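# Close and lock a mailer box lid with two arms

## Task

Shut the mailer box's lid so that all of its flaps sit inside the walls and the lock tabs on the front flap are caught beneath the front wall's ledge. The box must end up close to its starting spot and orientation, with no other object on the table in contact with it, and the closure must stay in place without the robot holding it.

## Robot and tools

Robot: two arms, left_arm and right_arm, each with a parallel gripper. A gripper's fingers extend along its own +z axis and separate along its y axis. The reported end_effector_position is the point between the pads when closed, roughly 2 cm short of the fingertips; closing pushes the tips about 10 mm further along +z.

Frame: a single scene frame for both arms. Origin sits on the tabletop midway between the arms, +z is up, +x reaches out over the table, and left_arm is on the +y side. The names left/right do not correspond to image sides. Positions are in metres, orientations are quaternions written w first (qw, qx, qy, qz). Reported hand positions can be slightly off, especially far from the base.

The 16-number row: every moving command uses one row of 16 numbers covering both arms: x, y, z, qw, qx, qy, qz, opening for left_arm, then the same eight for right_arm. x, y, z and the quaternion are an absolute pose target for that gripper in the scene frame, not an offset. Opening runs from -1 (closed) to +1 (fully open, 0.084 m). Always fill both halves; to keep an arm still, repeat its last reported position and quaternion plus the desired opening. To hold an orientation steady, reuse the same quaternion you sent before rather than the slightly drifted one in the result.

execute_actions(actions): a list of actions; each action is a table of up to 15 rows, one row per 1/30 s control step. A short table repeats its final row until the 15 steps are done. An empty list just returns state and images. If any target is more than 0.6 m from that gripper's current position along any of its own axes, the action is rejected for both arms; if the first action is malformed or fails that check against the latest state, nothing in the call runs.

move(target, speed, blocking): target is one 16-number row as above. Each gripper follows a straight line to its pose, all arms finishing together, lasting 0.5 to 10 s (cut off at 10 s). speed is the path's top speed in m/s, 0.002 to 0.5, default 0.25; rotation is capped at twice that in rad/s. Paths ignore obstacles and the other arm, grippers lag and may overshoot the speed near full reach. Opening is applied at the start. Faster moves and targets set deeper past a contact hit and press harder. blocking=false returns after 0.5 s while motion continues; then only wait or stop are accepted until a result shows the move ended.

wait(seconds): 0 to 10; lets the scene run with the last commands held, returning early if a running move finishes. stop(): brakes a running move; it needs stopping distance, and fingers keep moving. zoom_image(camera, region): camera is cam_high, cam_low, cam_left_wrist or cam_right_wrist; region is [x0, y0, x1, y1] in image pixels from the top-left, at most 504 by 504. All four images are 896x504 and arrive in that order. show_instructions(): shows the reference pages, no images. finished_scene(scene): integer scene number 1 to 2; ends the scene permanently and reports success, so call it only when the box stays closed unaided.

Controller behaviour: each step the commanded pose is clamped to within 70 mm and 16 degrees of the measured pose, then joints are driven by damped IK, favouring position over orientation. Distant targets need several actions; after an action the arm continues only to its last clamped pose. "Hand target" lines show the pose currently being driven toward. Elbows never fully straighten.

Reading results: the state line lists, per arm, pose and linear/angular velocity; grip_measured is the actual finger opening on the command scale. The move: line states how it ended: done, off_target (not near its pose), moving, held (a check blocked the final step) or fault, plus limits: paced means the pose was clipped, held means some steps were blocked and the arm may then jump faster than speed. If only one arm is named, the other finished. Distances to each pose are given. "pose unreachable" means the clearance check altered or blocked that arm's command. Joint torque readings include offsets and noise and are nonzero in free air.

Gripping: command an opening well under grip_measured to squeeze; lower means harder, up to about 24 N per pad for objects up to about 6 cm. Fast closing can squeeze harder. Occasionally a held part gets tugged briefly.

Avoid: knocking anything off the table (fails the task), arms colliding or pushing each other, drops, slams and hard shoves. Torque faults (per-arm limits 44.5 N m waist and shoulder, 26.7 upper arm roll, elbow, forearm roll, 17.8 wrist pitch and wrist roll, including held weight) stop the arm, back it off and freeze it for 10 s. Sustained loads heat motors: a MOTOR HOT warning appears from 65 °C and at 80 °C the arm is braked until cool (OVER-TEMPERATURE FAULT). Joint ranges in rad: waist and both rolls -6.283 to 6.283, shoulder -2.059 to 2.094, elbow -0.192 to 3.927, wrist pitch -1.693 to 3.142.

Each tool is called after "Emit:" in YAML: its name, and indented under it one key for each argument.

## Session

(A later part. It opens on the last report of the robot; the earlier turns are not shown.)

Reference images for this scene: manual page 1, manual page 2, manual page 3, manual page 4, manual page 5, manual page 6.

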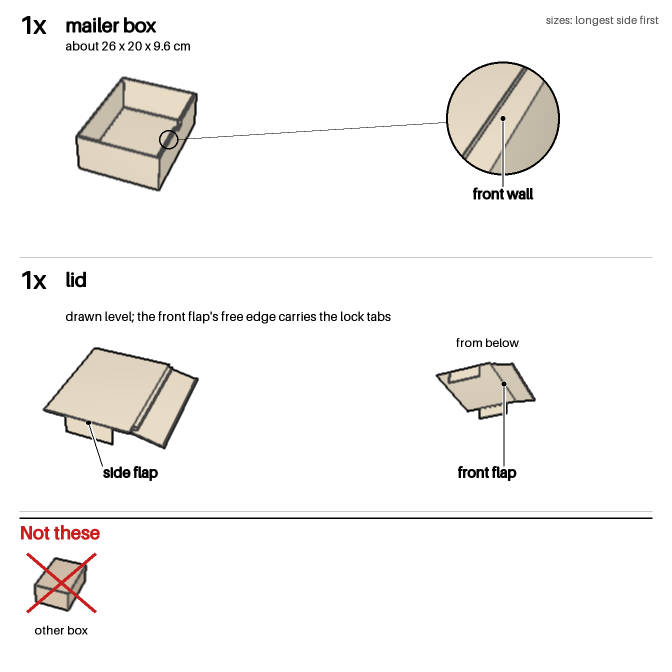

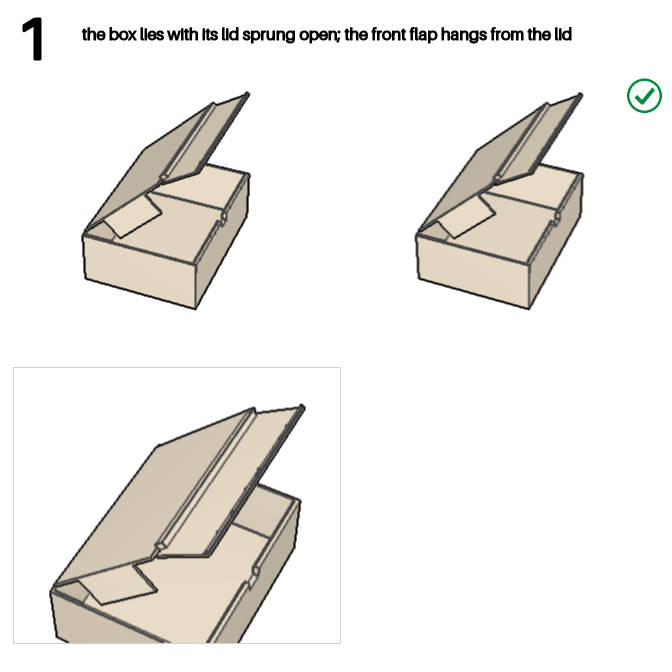

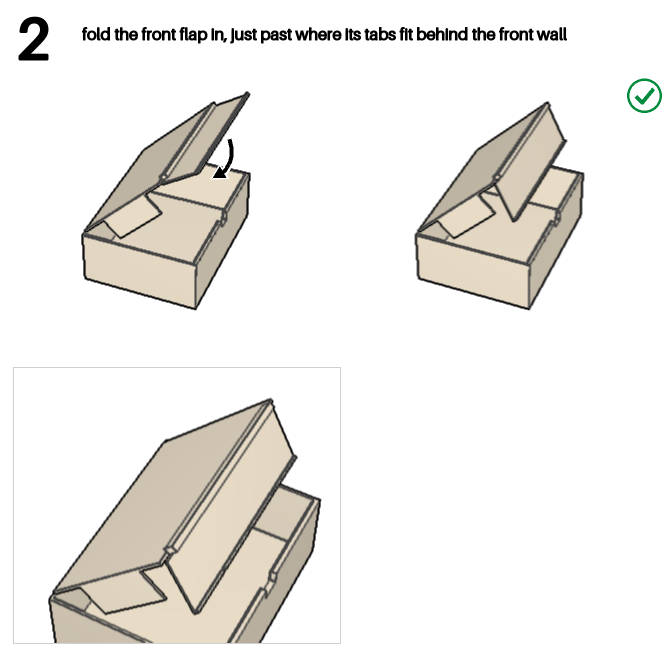

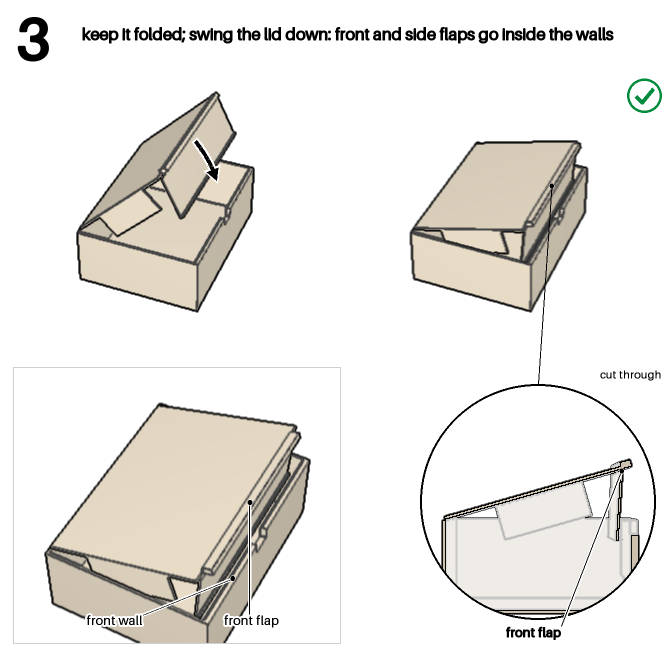

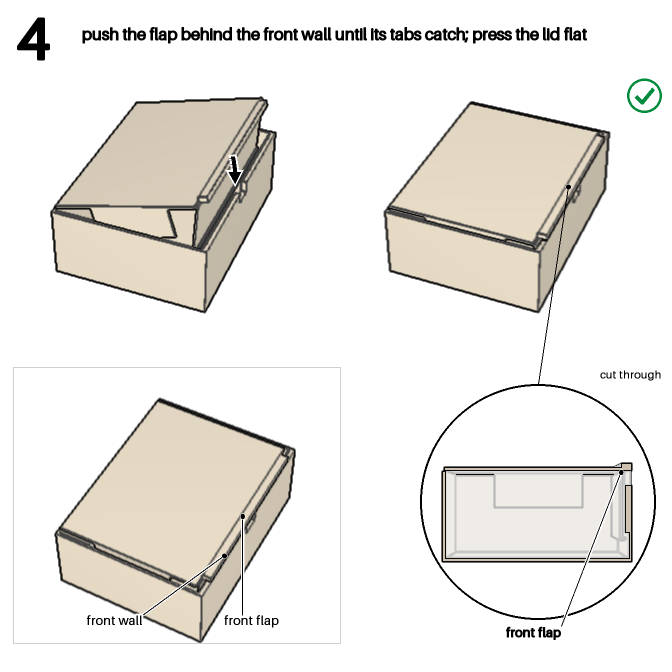

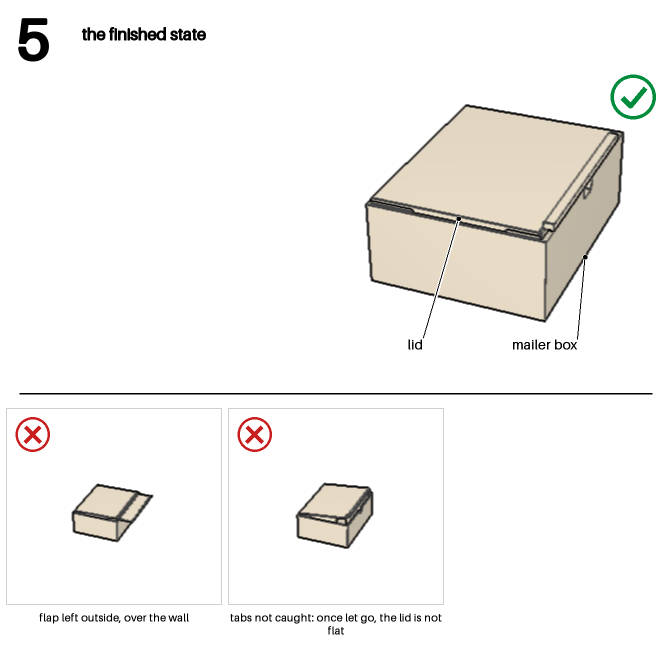

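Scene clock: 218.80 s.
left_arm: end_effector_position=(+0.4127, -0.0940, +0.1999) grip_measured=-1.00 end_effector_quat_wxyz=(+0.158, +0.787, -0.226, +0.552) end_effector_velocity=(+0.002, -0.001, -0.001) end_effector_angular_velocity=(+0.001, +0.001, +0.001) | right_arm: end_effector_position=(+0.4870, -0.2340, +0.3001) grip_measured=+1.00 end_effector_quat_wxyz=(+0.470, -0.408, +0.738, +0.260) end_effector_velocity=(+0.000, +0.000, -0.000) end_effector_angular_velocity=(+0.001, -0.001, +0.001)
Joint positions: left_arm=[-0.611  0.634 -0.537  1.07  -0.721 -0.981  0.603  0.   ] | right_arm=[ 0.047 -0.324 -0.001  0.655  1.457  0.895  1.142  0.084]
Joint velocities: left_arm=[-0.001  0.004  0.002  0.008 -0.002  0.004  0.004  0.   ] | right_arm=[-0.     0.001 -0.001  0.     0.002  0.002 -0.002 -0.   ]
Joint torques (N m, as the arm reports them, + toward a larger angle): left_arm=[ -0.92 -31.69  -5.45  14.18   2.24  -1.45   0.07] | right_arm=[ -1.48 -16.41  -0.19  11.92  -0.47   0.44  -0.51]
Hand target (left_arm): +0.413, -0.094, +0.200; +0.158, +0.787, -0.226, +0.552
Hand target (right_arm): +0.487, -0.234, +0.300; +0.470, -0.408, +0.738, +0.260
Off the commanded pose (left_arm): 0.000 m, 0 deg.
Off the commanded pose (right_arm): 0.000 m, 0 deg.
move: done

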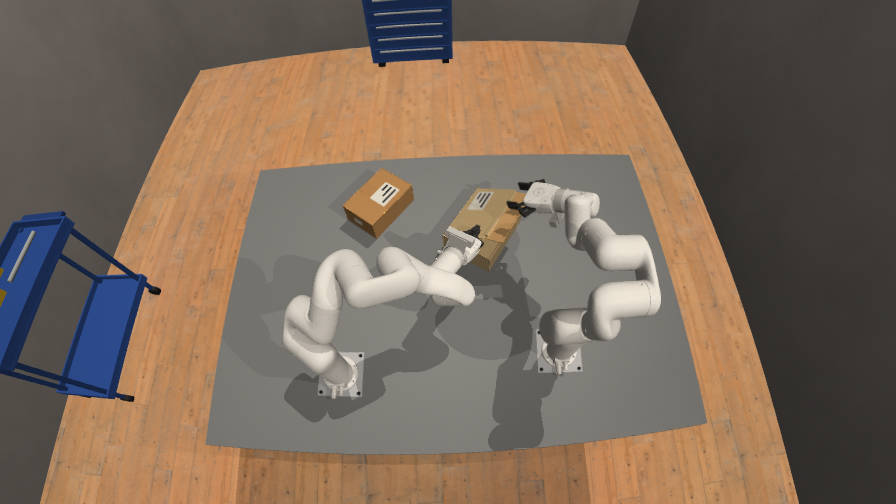

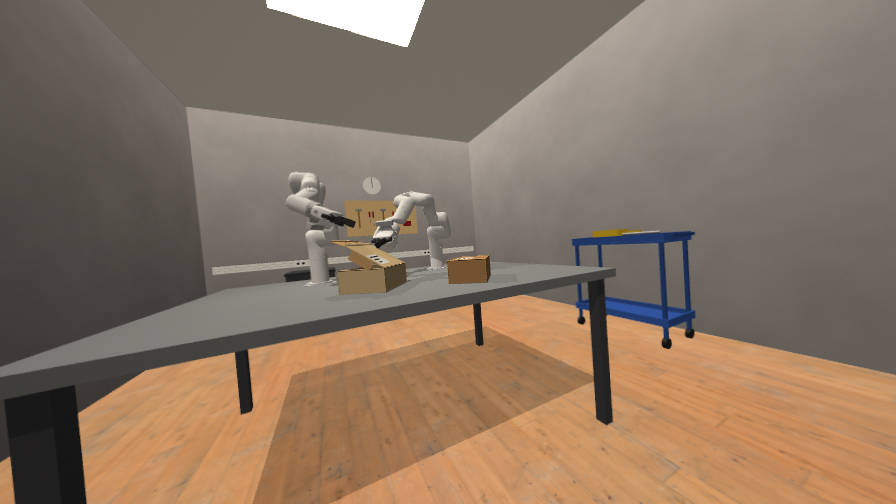

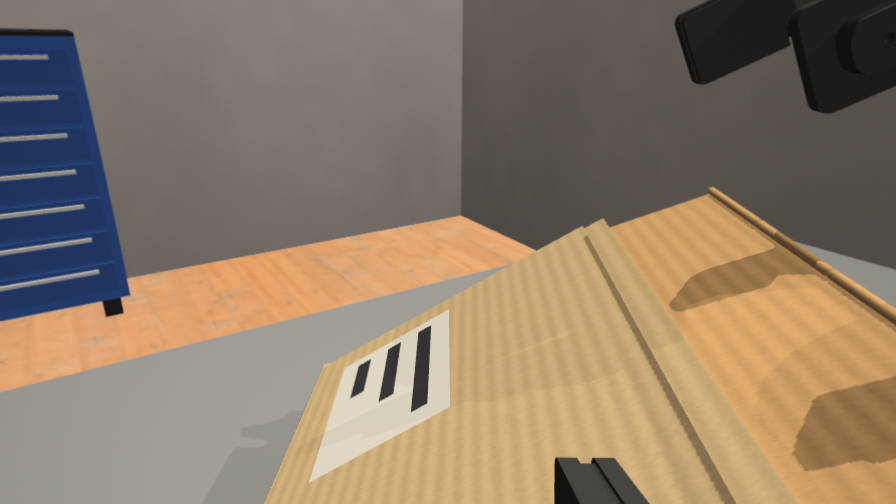

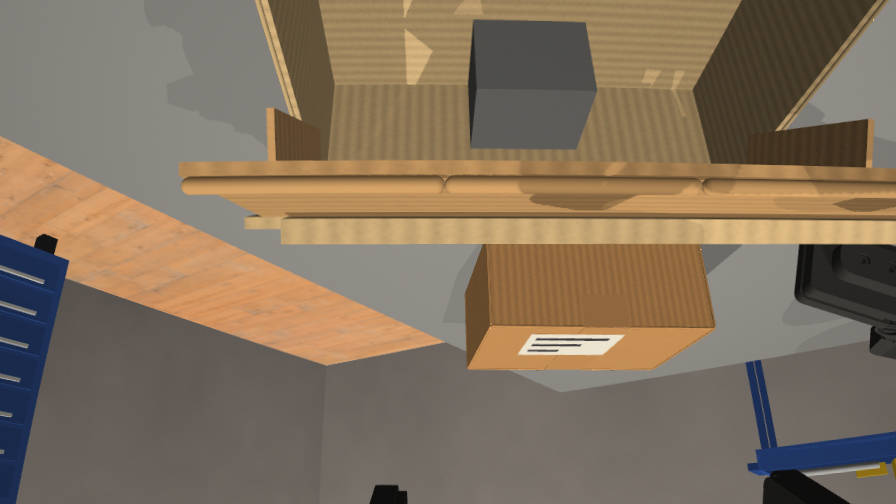

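Emit:
move:
  target: [0.35,-0.06,0.225,0.158,0.787,-0.226,0.552,-1,0.487,-0.234,0.31,-0.470,0.408,-0.737,-0.260,1]
  speed: 0.08

Emit:
move:
  target: [0.342,-0.087,0.2,0.158,0.787,-0.226,0.552,-1,0.487,-0.234,0.31,-0.470,0.408,-0.737,-0.260,1]
  speed: 0.08

Scene clock: 236.77 s.
left_arm: end_effector_position=(+0.3505, -0.0598, +0.2251) grip_measured=-1.00 end_effector_quat_wxyz=(+0.158, +0.787, -0.226, +0.552) end_effector_velocity=(-0.002, +0.001, +0.001) end_effector_angular_velocity=(-0.001, +0.002, -0.000) | right_arm: end_effector_position=(+0.4870, -0.2340, +0.3099) grip_measured=+1.00 end_effector_quat_wxyz=(+0.470, -0.408, +0.738, +0.260) end_effector_velocity=(-0.000, -0.001, -0.000) end_effector_angular_velocity=(+0.001, +0.001, -0.002)
Joint positions: left_arm=[-0.608  0.441 -0.614  0.827 -0.814 -1.039  0.538  0.   ] | right_arm=[ 0.045 -0.339  0.     0.666  1.436  0.9    1.175  0.084]
Joint velocities: left_arm=[ 0.001 -0.006 -0.003 -0.006 -0.004  0.001 -0.002  0.   ] | right_arm=[-0.001 -0.    -0.    -0.001  0.     0.001  0.001  0.   ]
Joint torques (N m, as the arm reports them, + toward a larger angle): left_arm=[ -0.96 -25.87  -3.99  13.84   2.09  -1.39   0.06] | right_arm=[ -1.2  -16.12  -0.04  11.92  -0.24   0.35  -0.35]
Hand target (left_arm): +0.350, -0.060, +0.225; +0.158, +0.787, -0.226, +0.552
Hand target (right_arm): +0.487, -0.234, +0.310; +0.470, -0.408, +0.738, +0.260
Off the commanded pose (left_arm): 0.001 m, 0 deg.
Off the commanded pose (right_arm): 0.000 m, 0 deg.
move: done

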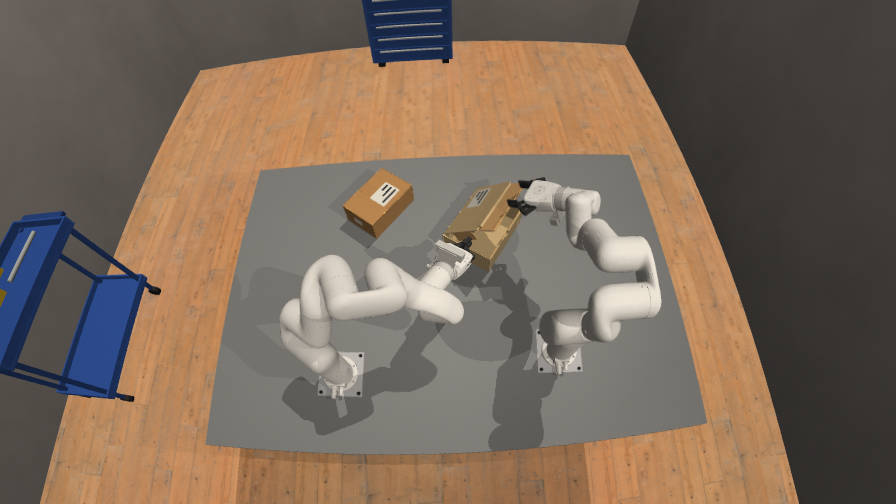

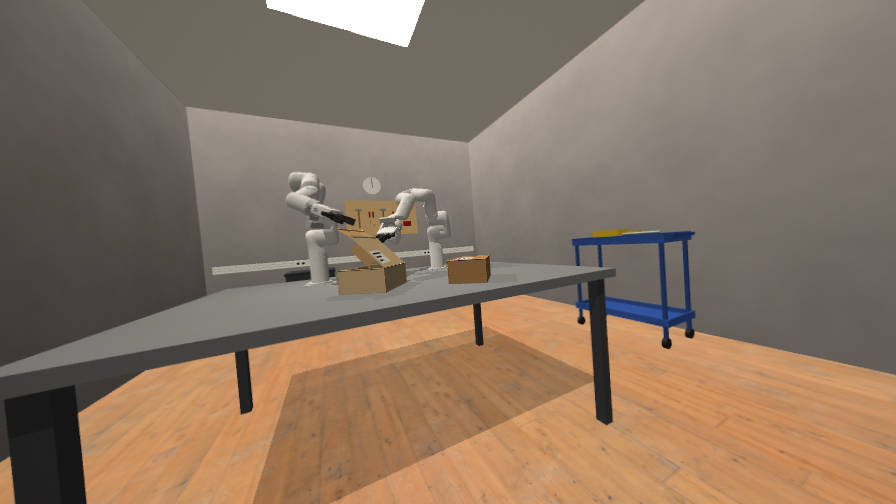

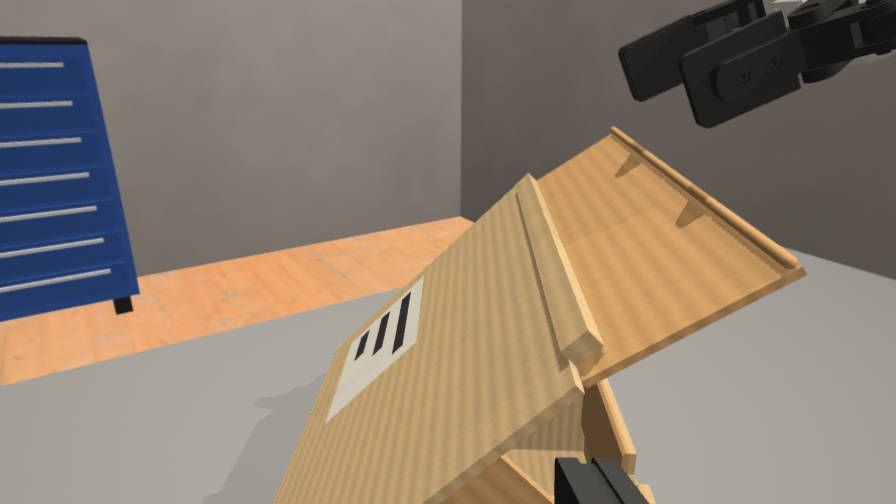

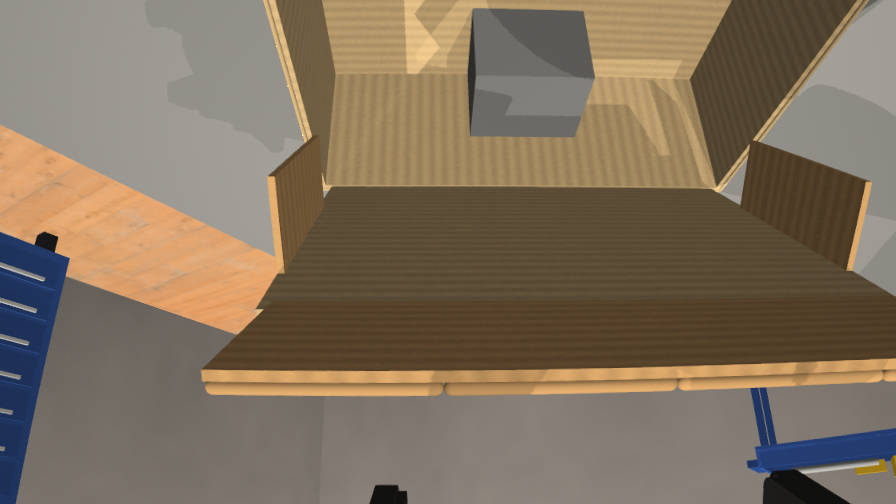

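Scene clock: 237.70 s.
left_arm: end_effector_position=(+0.3420, -0.0867, +0.2003) grip_measured=-1.00 end_effector_quat_wxyz=(+0.158, +0.787, -0.226, +0.552) end_effector_velocity=(-0.001, -0.002, -0.002) end_effector_angular_velocity=(+0.001, +0.001, -0.001) | right_arm: end_effector_position=(+0.4870, -0.2340, +0.3100) grip_measured=+1.00 end_effector_quat_wxyz=(+0.470, -0.408, +0.738, +0.260) end_effector_velocity=(-0.000, +0.000, -0.000) end_effector_angular_velocity=(+0.000, +0.001, +0.000)
Joint positions: left_arm=[-0.68   0.572 -0.598  0.927 -0.822 -1.107  0.566  0.   ] | right_arm=[ 0.045 -0.339  0.     0.666  1.436  0.9    1.175  0.084]
Joint velocities: left_arm=[-0.005  0.009  0.001  0.008 -0.001 -0.002  0.003  0.   ] | right_arm=[ 0.001  0.     0.    -0.001  0.001 -0.     0.    -0.   ]
Joint torques (N m, as the arm reports them, + toward a larger angle): left_arm=[ -0.9  -28.83  -5.23  13.01   2.12  -1.52   0.25] | right_arm=[ -1.43 -16.27  -0.08  12.    -0.25   0.37  -0.44]
Hand target (left_arm): +0.342, -0.087, +0.200; +0.158, +0.787, -0.226, +0.552
Hand target (right_arm): +0.487, -0.234, +0.310; +0.470, -0.408, +0.738, +0.260
Off the commanded pose (left_arm): 0.000 m, 0 deg.
Off the commanded pose (right_arm): 0.000 m, 0 deg.
move: done

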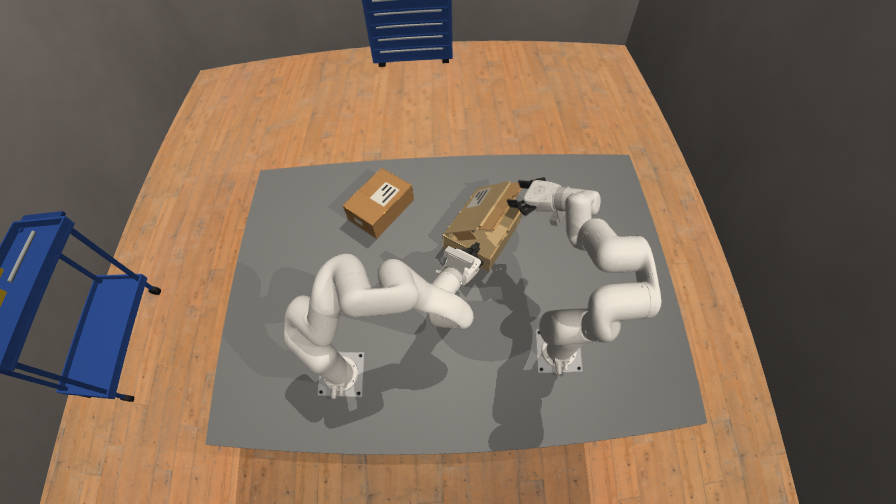

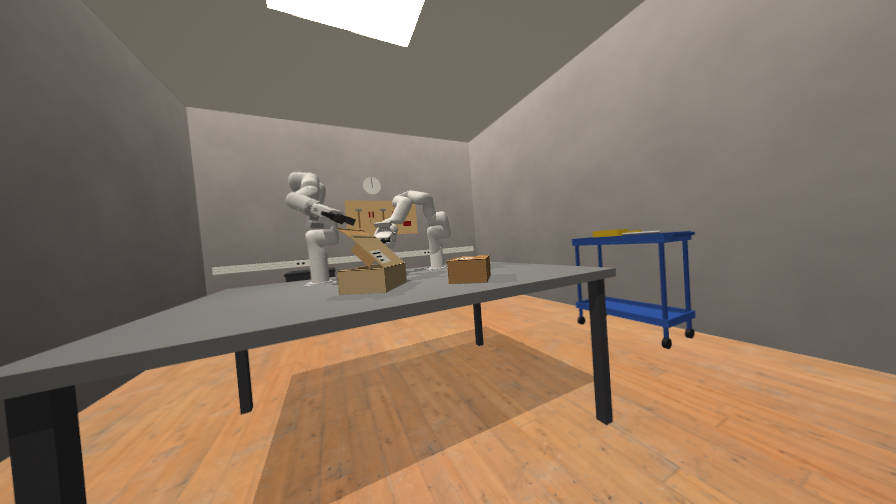

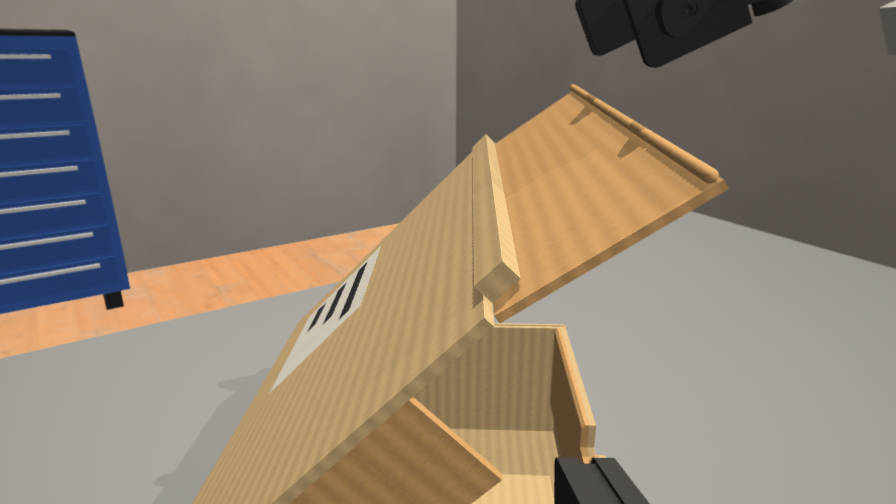

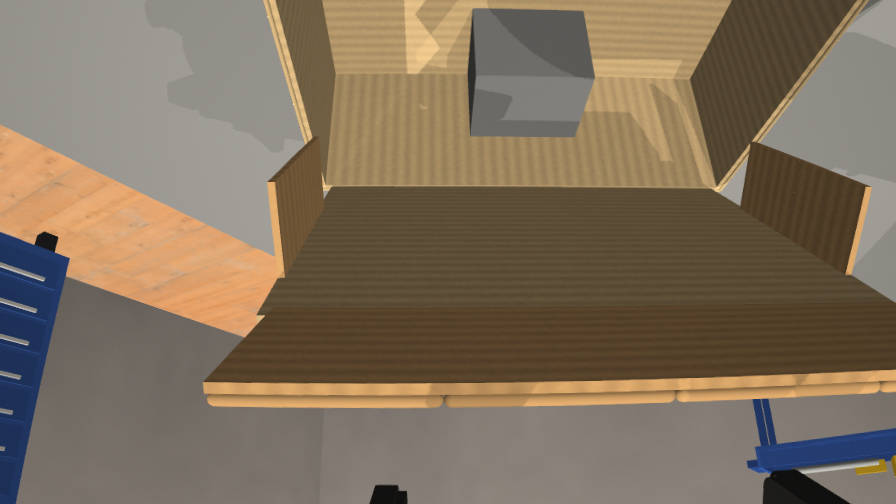

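Emit:
move:
  target: [0.393,-0.119,0.195,0.158,0.787,-0.226,0.552,-1,0.487,-0.234,0.30,-0.470,0.408,-0.737,-0.260,1]
  speed: 0.05

Scene clock: 243.97 s.
left_arm: end_effector_position=(+0.3926, -0.1191, +0.1947) grip_measured=-1.00 end_effector_quat_wxyz=(+0.158, +0.787, -0.226, +0.552) end_effector_velocity=(+0.002, -0.001, +0.000) end_effector_angular_velocity=(-0.000, -0.000, +0.001) | right_arm: end_effector_position=(+0.4870, -0.2340, +0.3001) grip_measured=+1.00 end_effector_quat_wxyz=(+0.470, -0.408, +0.738, +0.260) end_effector_velocity=(+0.000, -0.001, -0.001) end_effector_angular_velocity=(-0.002, +0.001, -0.004)
Joint positions: left_arm=[-0.687  0.685 -0.542  1.142 -0.79  -1.013  0.652  0.   ] | right_arm=[ 0.047 -0.324 -0.001  0.655  1.457  0.895  1.142  0.084]
Joint velocities: left_arm=[-0.002  0.005  0.003  0.01  -0.001  0.004  0.005  0.   ] | right_arm=[-0.001  0.001 -0.001 -0.001  0.    -0.003 -0.001  0.   ]
Joint torques (N m, as the arm reports them, + toward a larger angle): left_arm=[ -1.   -32.88  -5.79  14.37   2.41  -1.38   0.07] | right_arm=[ -1.42 -16.19  -0.09  11.94  -0.27   0.42  -0.44]
Hand target (left_arm): +0.393, -0.119, +0.195; +0.158, +0.787, -0.226, +0.552
Hand target (right_arm): +0.487, -0.234, +0.300; +0.470, -0.408, +0.738, +0.260
Off the commanded pose (left_arm): 0.001 m, 0 deg.
Off the commanded pose (right_arm): 0.000 m, 0 deg.
move: done

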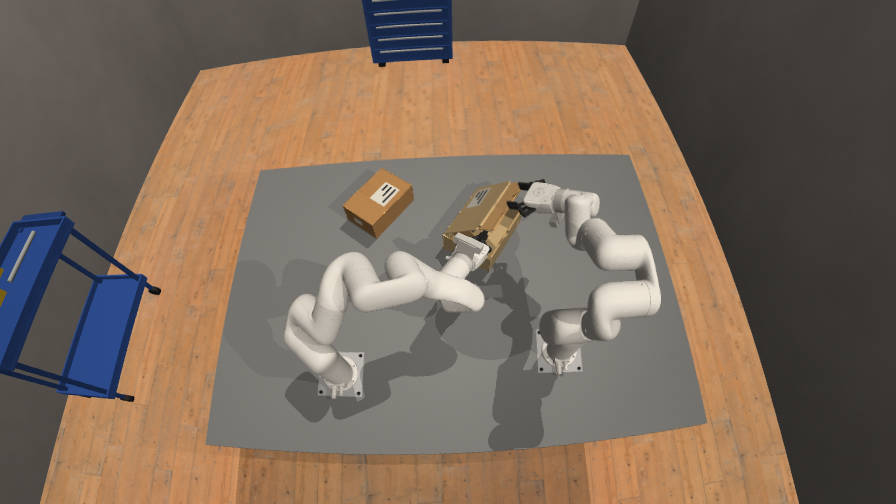

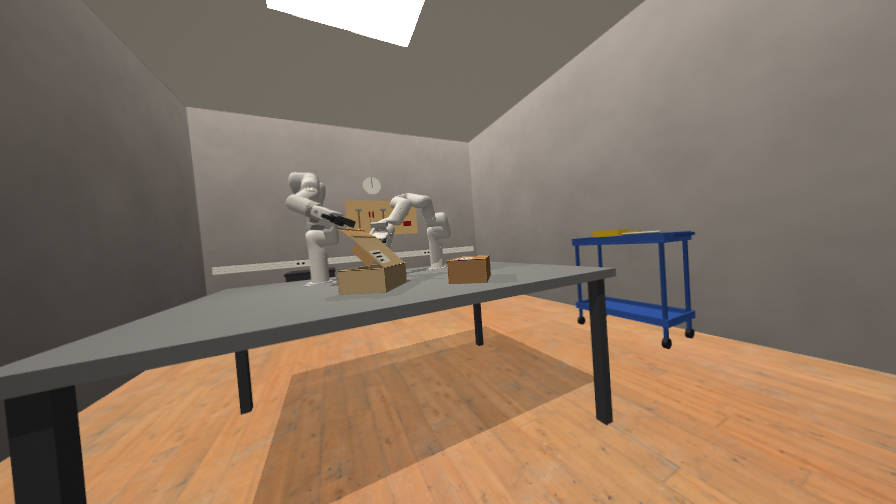

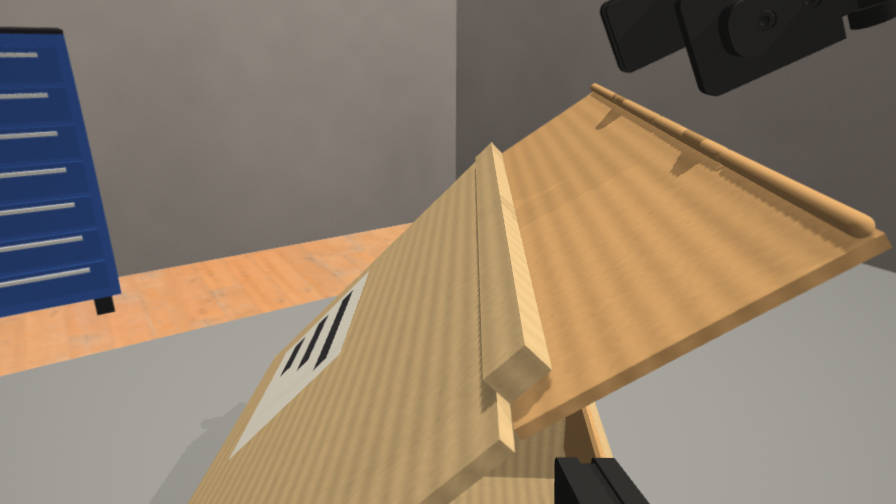

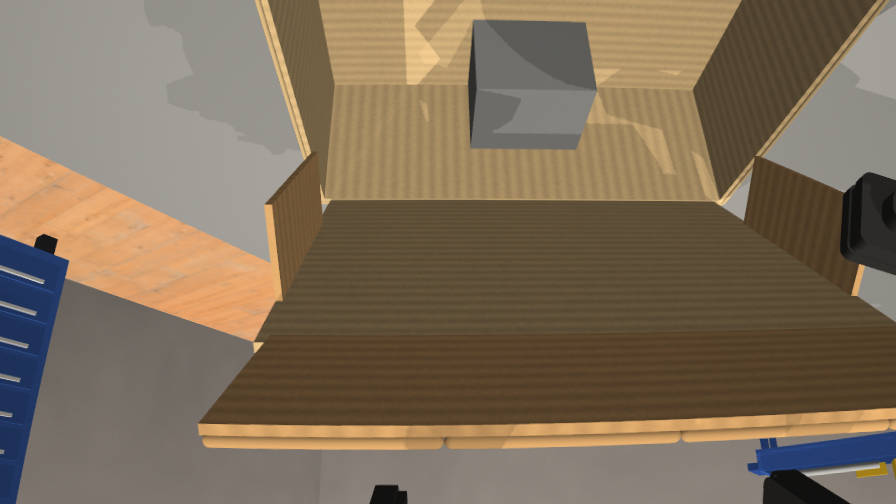

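Emit:
move:
  target: [0.408,-0.110,0.208,0.158,0.787,-0.226,0.552,-1,0.487,-0.234,0.285,-0.470,0.408,-0.737,-0.260,1]
  speed: 0.03

Scene clock: 250.23 s.
left_arm: end_effector_position=(+0.4078, -0.1102, +0.2078) grip_measured=-1.00 end_effector_quat_wxyz=(+0.158, +0.787, -0.226, +0.552) end_effector_velocity=(+0.000, -0.001, +0.001) end_effector_angular_velocity=(+0.001, +0.003, -0.005) | right_arm: end_effector_position=(+0.4870, -0.2340, +0.2852) grip_measured=+1.00 end_effector_quat_wxyz=(+0.470, -0.408, +0.738, +0.260) end_effector_velocity=(+0.000, +0.000, -0.001) end_effector_angular_velocity=(+0.000, -0.001, -0.001)
Joint positions: left_arm=[-0.65   0.644 -0.54   1.13  -0.78  -0.969  0.657  0.   ] | right_arm=[ 0.05  -0.299 -0.003  0.641  1.489  0.89   1.092  0.084]
Joint velocities: left_arm=[ 0.003 -0.004 -0.001 -0.002  0.002  0.008  0.     0.   ] | right_arm=[ 0.001  0.003  0.    -0.001  0.005 -0.001 -0.006 -0.   ]
Joint torques (N m, as the arm reports them, + toward a larger angle): left_arm=[ -1.04 -32.15  -5.58  14.58   2.24  -1.42   0.07] | right_arm=[ -0.96 -16.77  -0.03  11.54  -0.36   0.52  -0.36]
Hand target (left_arm): +0.408, -0.110, +0.208; +0.158, +0.787, -0.226, +0.552
Hand target (right_arm): +0.487, -0.234, +0.285; +0.470, -0.408, +0.738, +0.260
Off the commanded pose (left_arm): 0.000 m, 0 deg.
Off the commanded pose (right_arm): 0.000 m, 0 deg.
move: done

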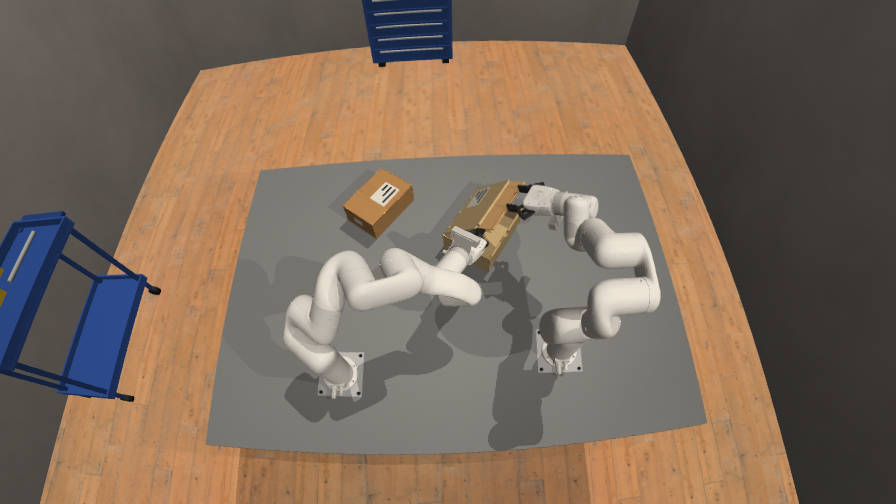

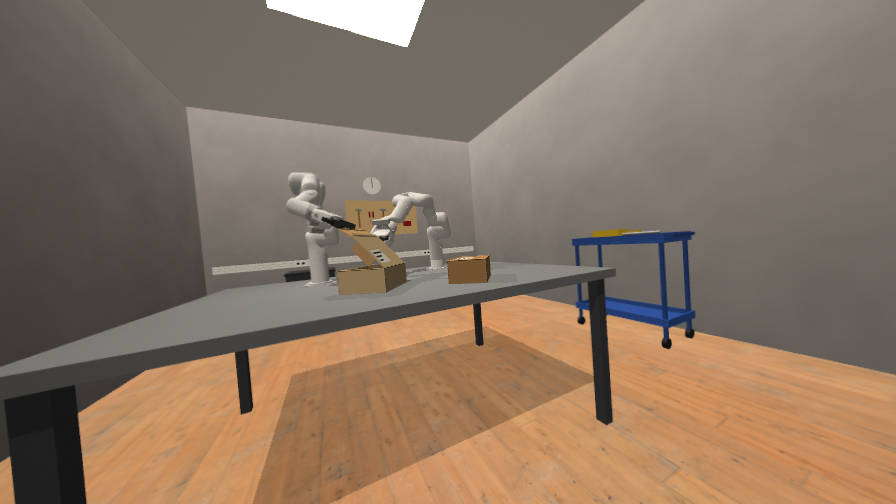

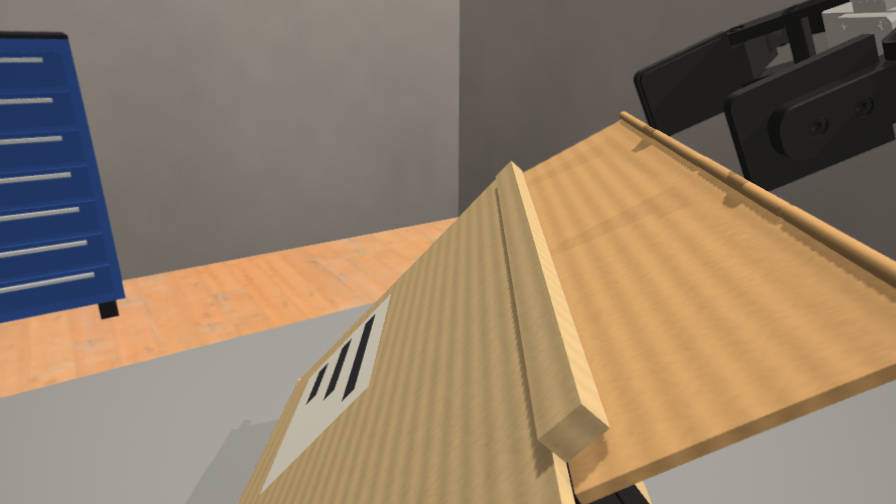

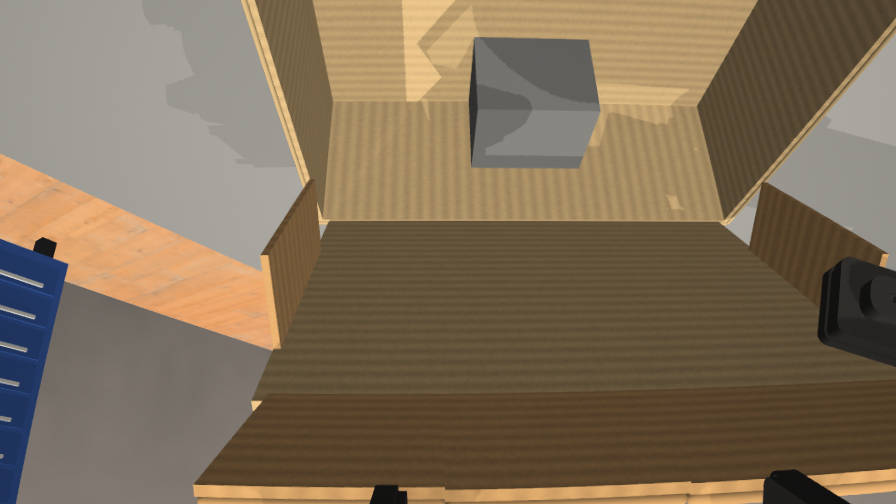

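Emit:
move:
  target: [0.416,-0.101,0.217,0.158,0.787,-0.226,0.552,-1,0.487,-0.234,0.285,-0.470,0.408,-0.737,-0.260,1]
  speed: 0.02

Emit:
move:
  target: [0.416,-0.101,0.217,0.158,0.787,-0.226,0.552,-1,0.489,-0.231,0.255,-0.470,0.408,-0.737,-0.260,1]
  speed: 0.03

Scene clock: 259.17 s.
left_arm: end_effector_position=(+0.4159, -0.1012, +0.2169) grip_measured=-1.00 end_effector_quat_wxyz=(+0.158, +0.787, -0.226, +0.552) end_effector_velocity=(+0.000, +0.001, +0.000) end_effector_angular_velocity=(+0.001, +0.002, -0.002) | right_arm: end_effector_position=(+0.4870, -0.2340, +0.2850) grip_measured=+1.00 end_effector_quat_wxyz=(+0.470, -0.408, +0.738, +0.260) end_effector_velocity=(+0.000, -0.001, -0.000) end_effector_angular_velocity=(-0.001, -0.000, -0.000)
Joint positions: left_arm=[-0.62   0.609 -0.542  1.107 -0.77  -0.942  0.652  0.   ] | right_arm=[ 0.05  -0.298 -0.003  0.641  1.489  0.89   1.091  0.084]
Joint velocities: left_arm=[ 0.004 -0.004 -0.001 -0.005  0.002  0.004 -0.001  0.   ] | right_arm=[-0.001 -0.    -0.001  0.    -0.001  0.    -0.    -0.   ]
Joint torques (N m, as the arm reports them, + toward a larger angle): left_arm=[ -1.01 -31.33  -5.29  14.89   2.26  -1.39   0.08] | right_arm=[ -1.07 -17.17  -0.11  11.64  -0.32   0.42  -0.41]
Hand target (left_arm): +0.416, -0.101, +0.217; +0.158, +0.787, -0.226, +0.552
Hand target (right_arm): +0.487, -0.234, +0.285; +0.470, -0.408, +0.738, +0.260
Off the commanded pose (left_arm): 0.000 m, 0 deg.
Off the commanded pose (right_arm): 0.000 m, 0 deg.
move: done

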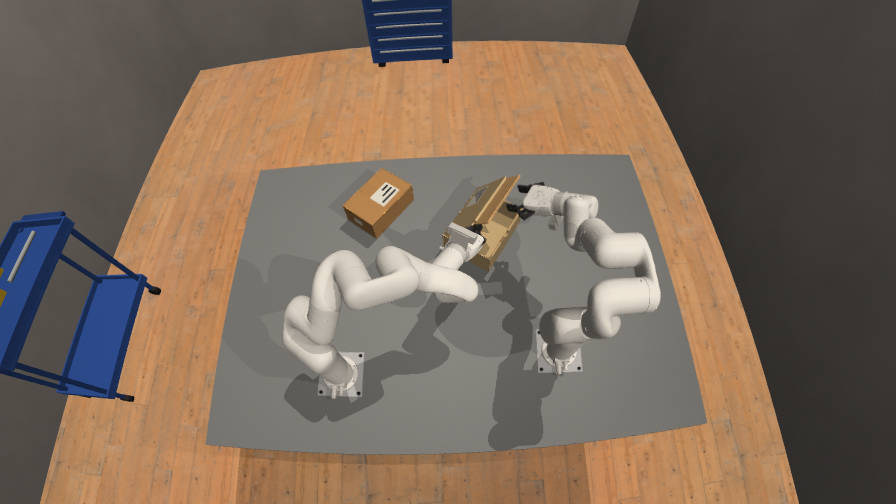

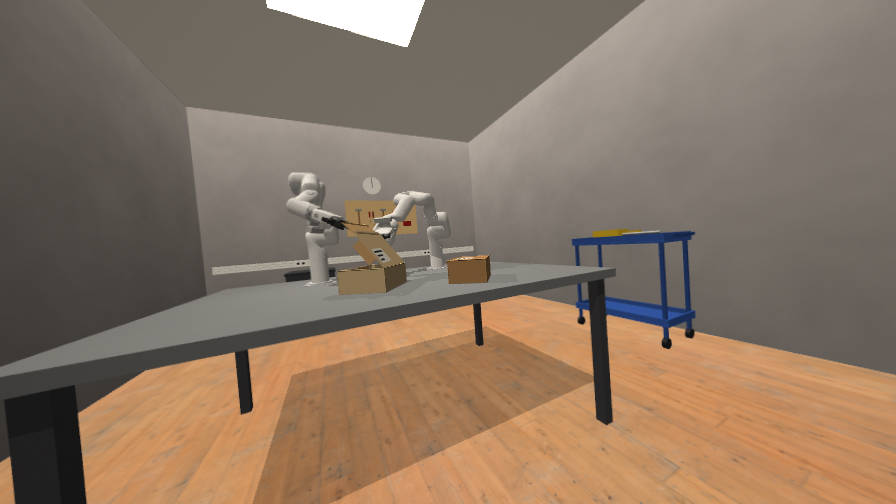

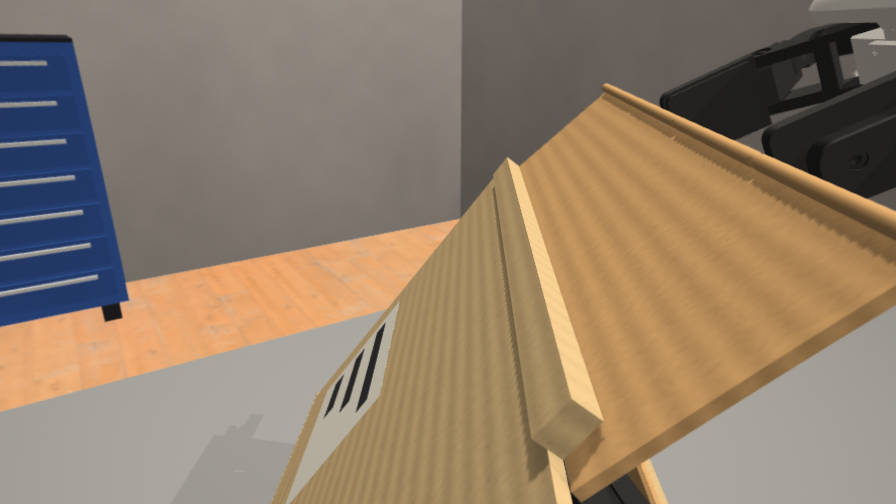

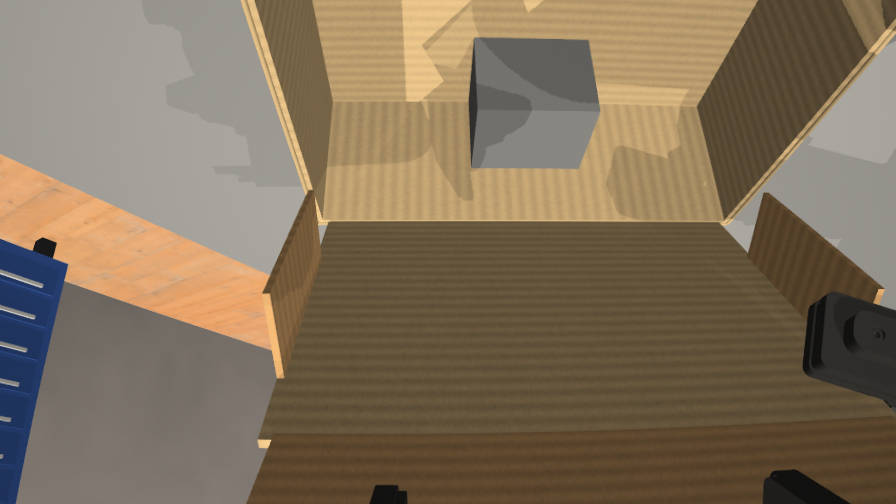

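Scene clock: 260.50 s.
left_arm: end_effector_position=(+0.4160, -0.1010, +0.2170) grip_measured=-1.00 end_effector_quat_wxyz=(+0.158, +0.787, -0.226, +0.552) end_effector_velocity=(-0.000, +0.000, +0.001) end_effector_angular_velocity=(-0.001, -0.002, +0.001) | right_arm: end_effector_position=(+0.4890, -0.2311, +0.2553) grip_measured=+1.00 end_effector_quat_wxyz=(+0.470, -0.408, +0.738, +0.260) end_effector_velocity=(+0.001, +0.001, -0.001) end_effector_angular_velocity=(+0.002, -0.003, +0.001)
Joint positions: left_arm=[-0.619  0.608 -0.542  1.106 -0.77  -0.942  0.652  0.   ] | right_arm=[ 0.059 -0.234 -0.     0.625  1.562  0.878  0.989  0.084]
Joint velocities: left_arm=[-0.    -0.001 -0.    -0.     0.    -0.002 -0.     0.   ] | right_arm=[ 0.002  0.005 -0.     0.001  0.008  0.001 -0.009  0.   ]
Joint torques (N m, as the arm reports them, + toward a larger angle): left_arm=[ -1.27 -31.32  -5.18  14.95   2.28  -1.3    0.24] | right_arm=[ -1.37 -18.07  -0.18  11.5   -0.32   0.65  -0.51]
Hand target (left_arm): +0.416, -0.101, +0.217; +0.158, +0.787, -0.226, +0.552
Hand target (right_arm): +0.489, -0.231, +0.255; +0.470, -0.408, +0.738, +0.260
Off the commanded pose (left_arm): 0.000 m, 0 deg.
Off the commanded pose (right_arm): 0.000 m, 0 deg.
move: done

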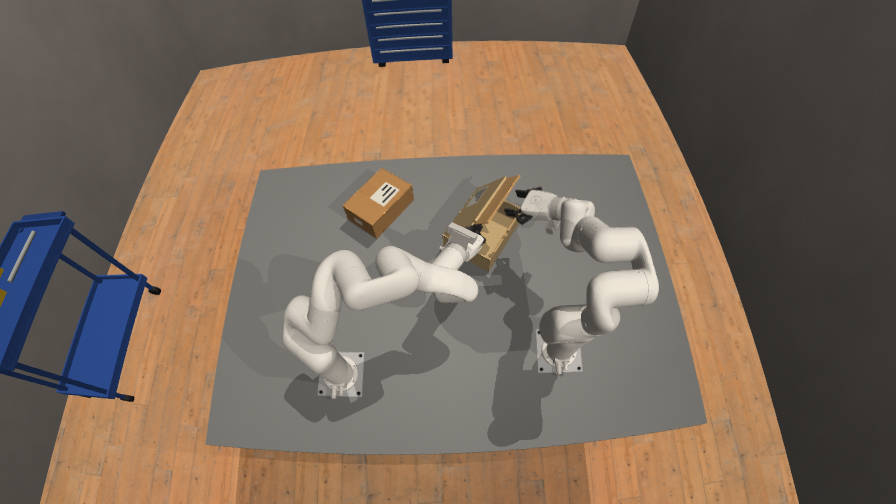

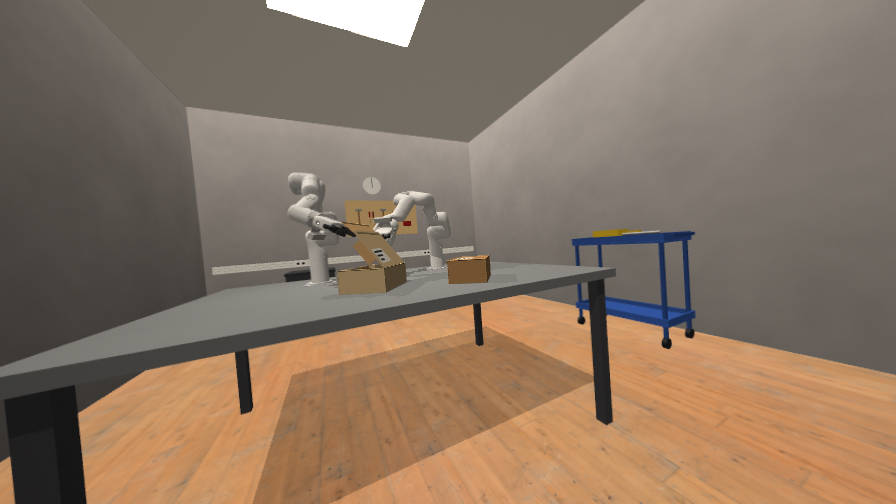

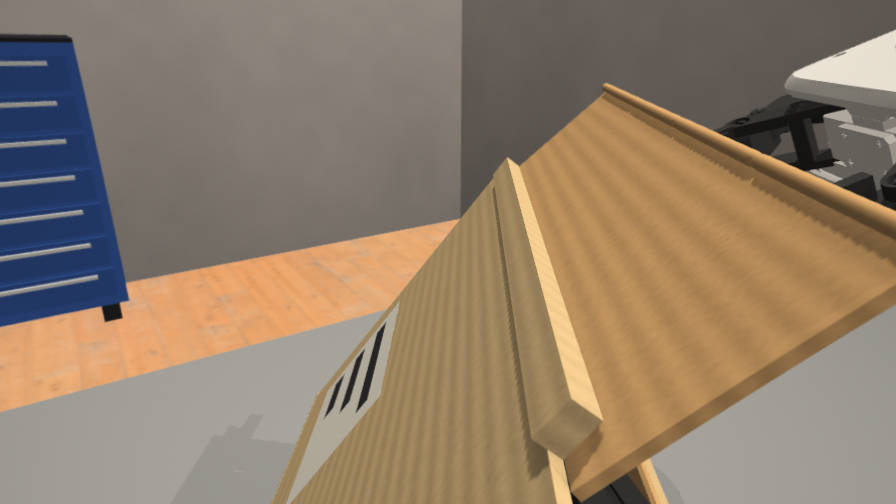

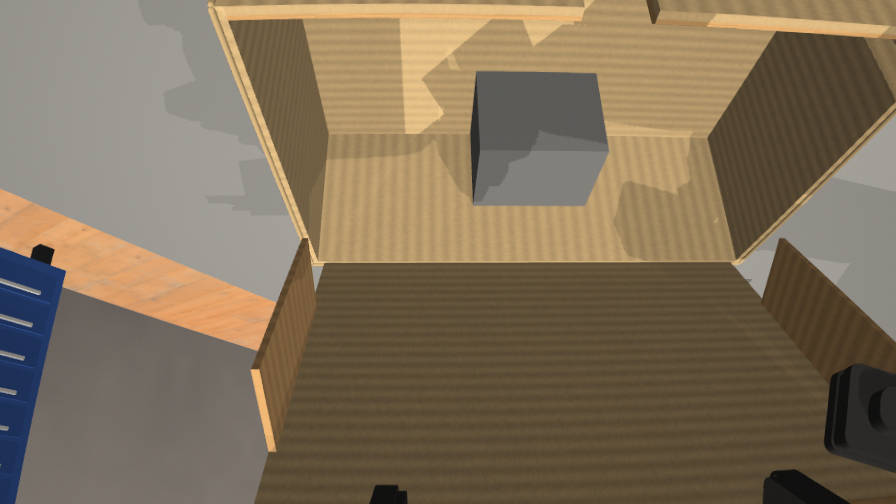

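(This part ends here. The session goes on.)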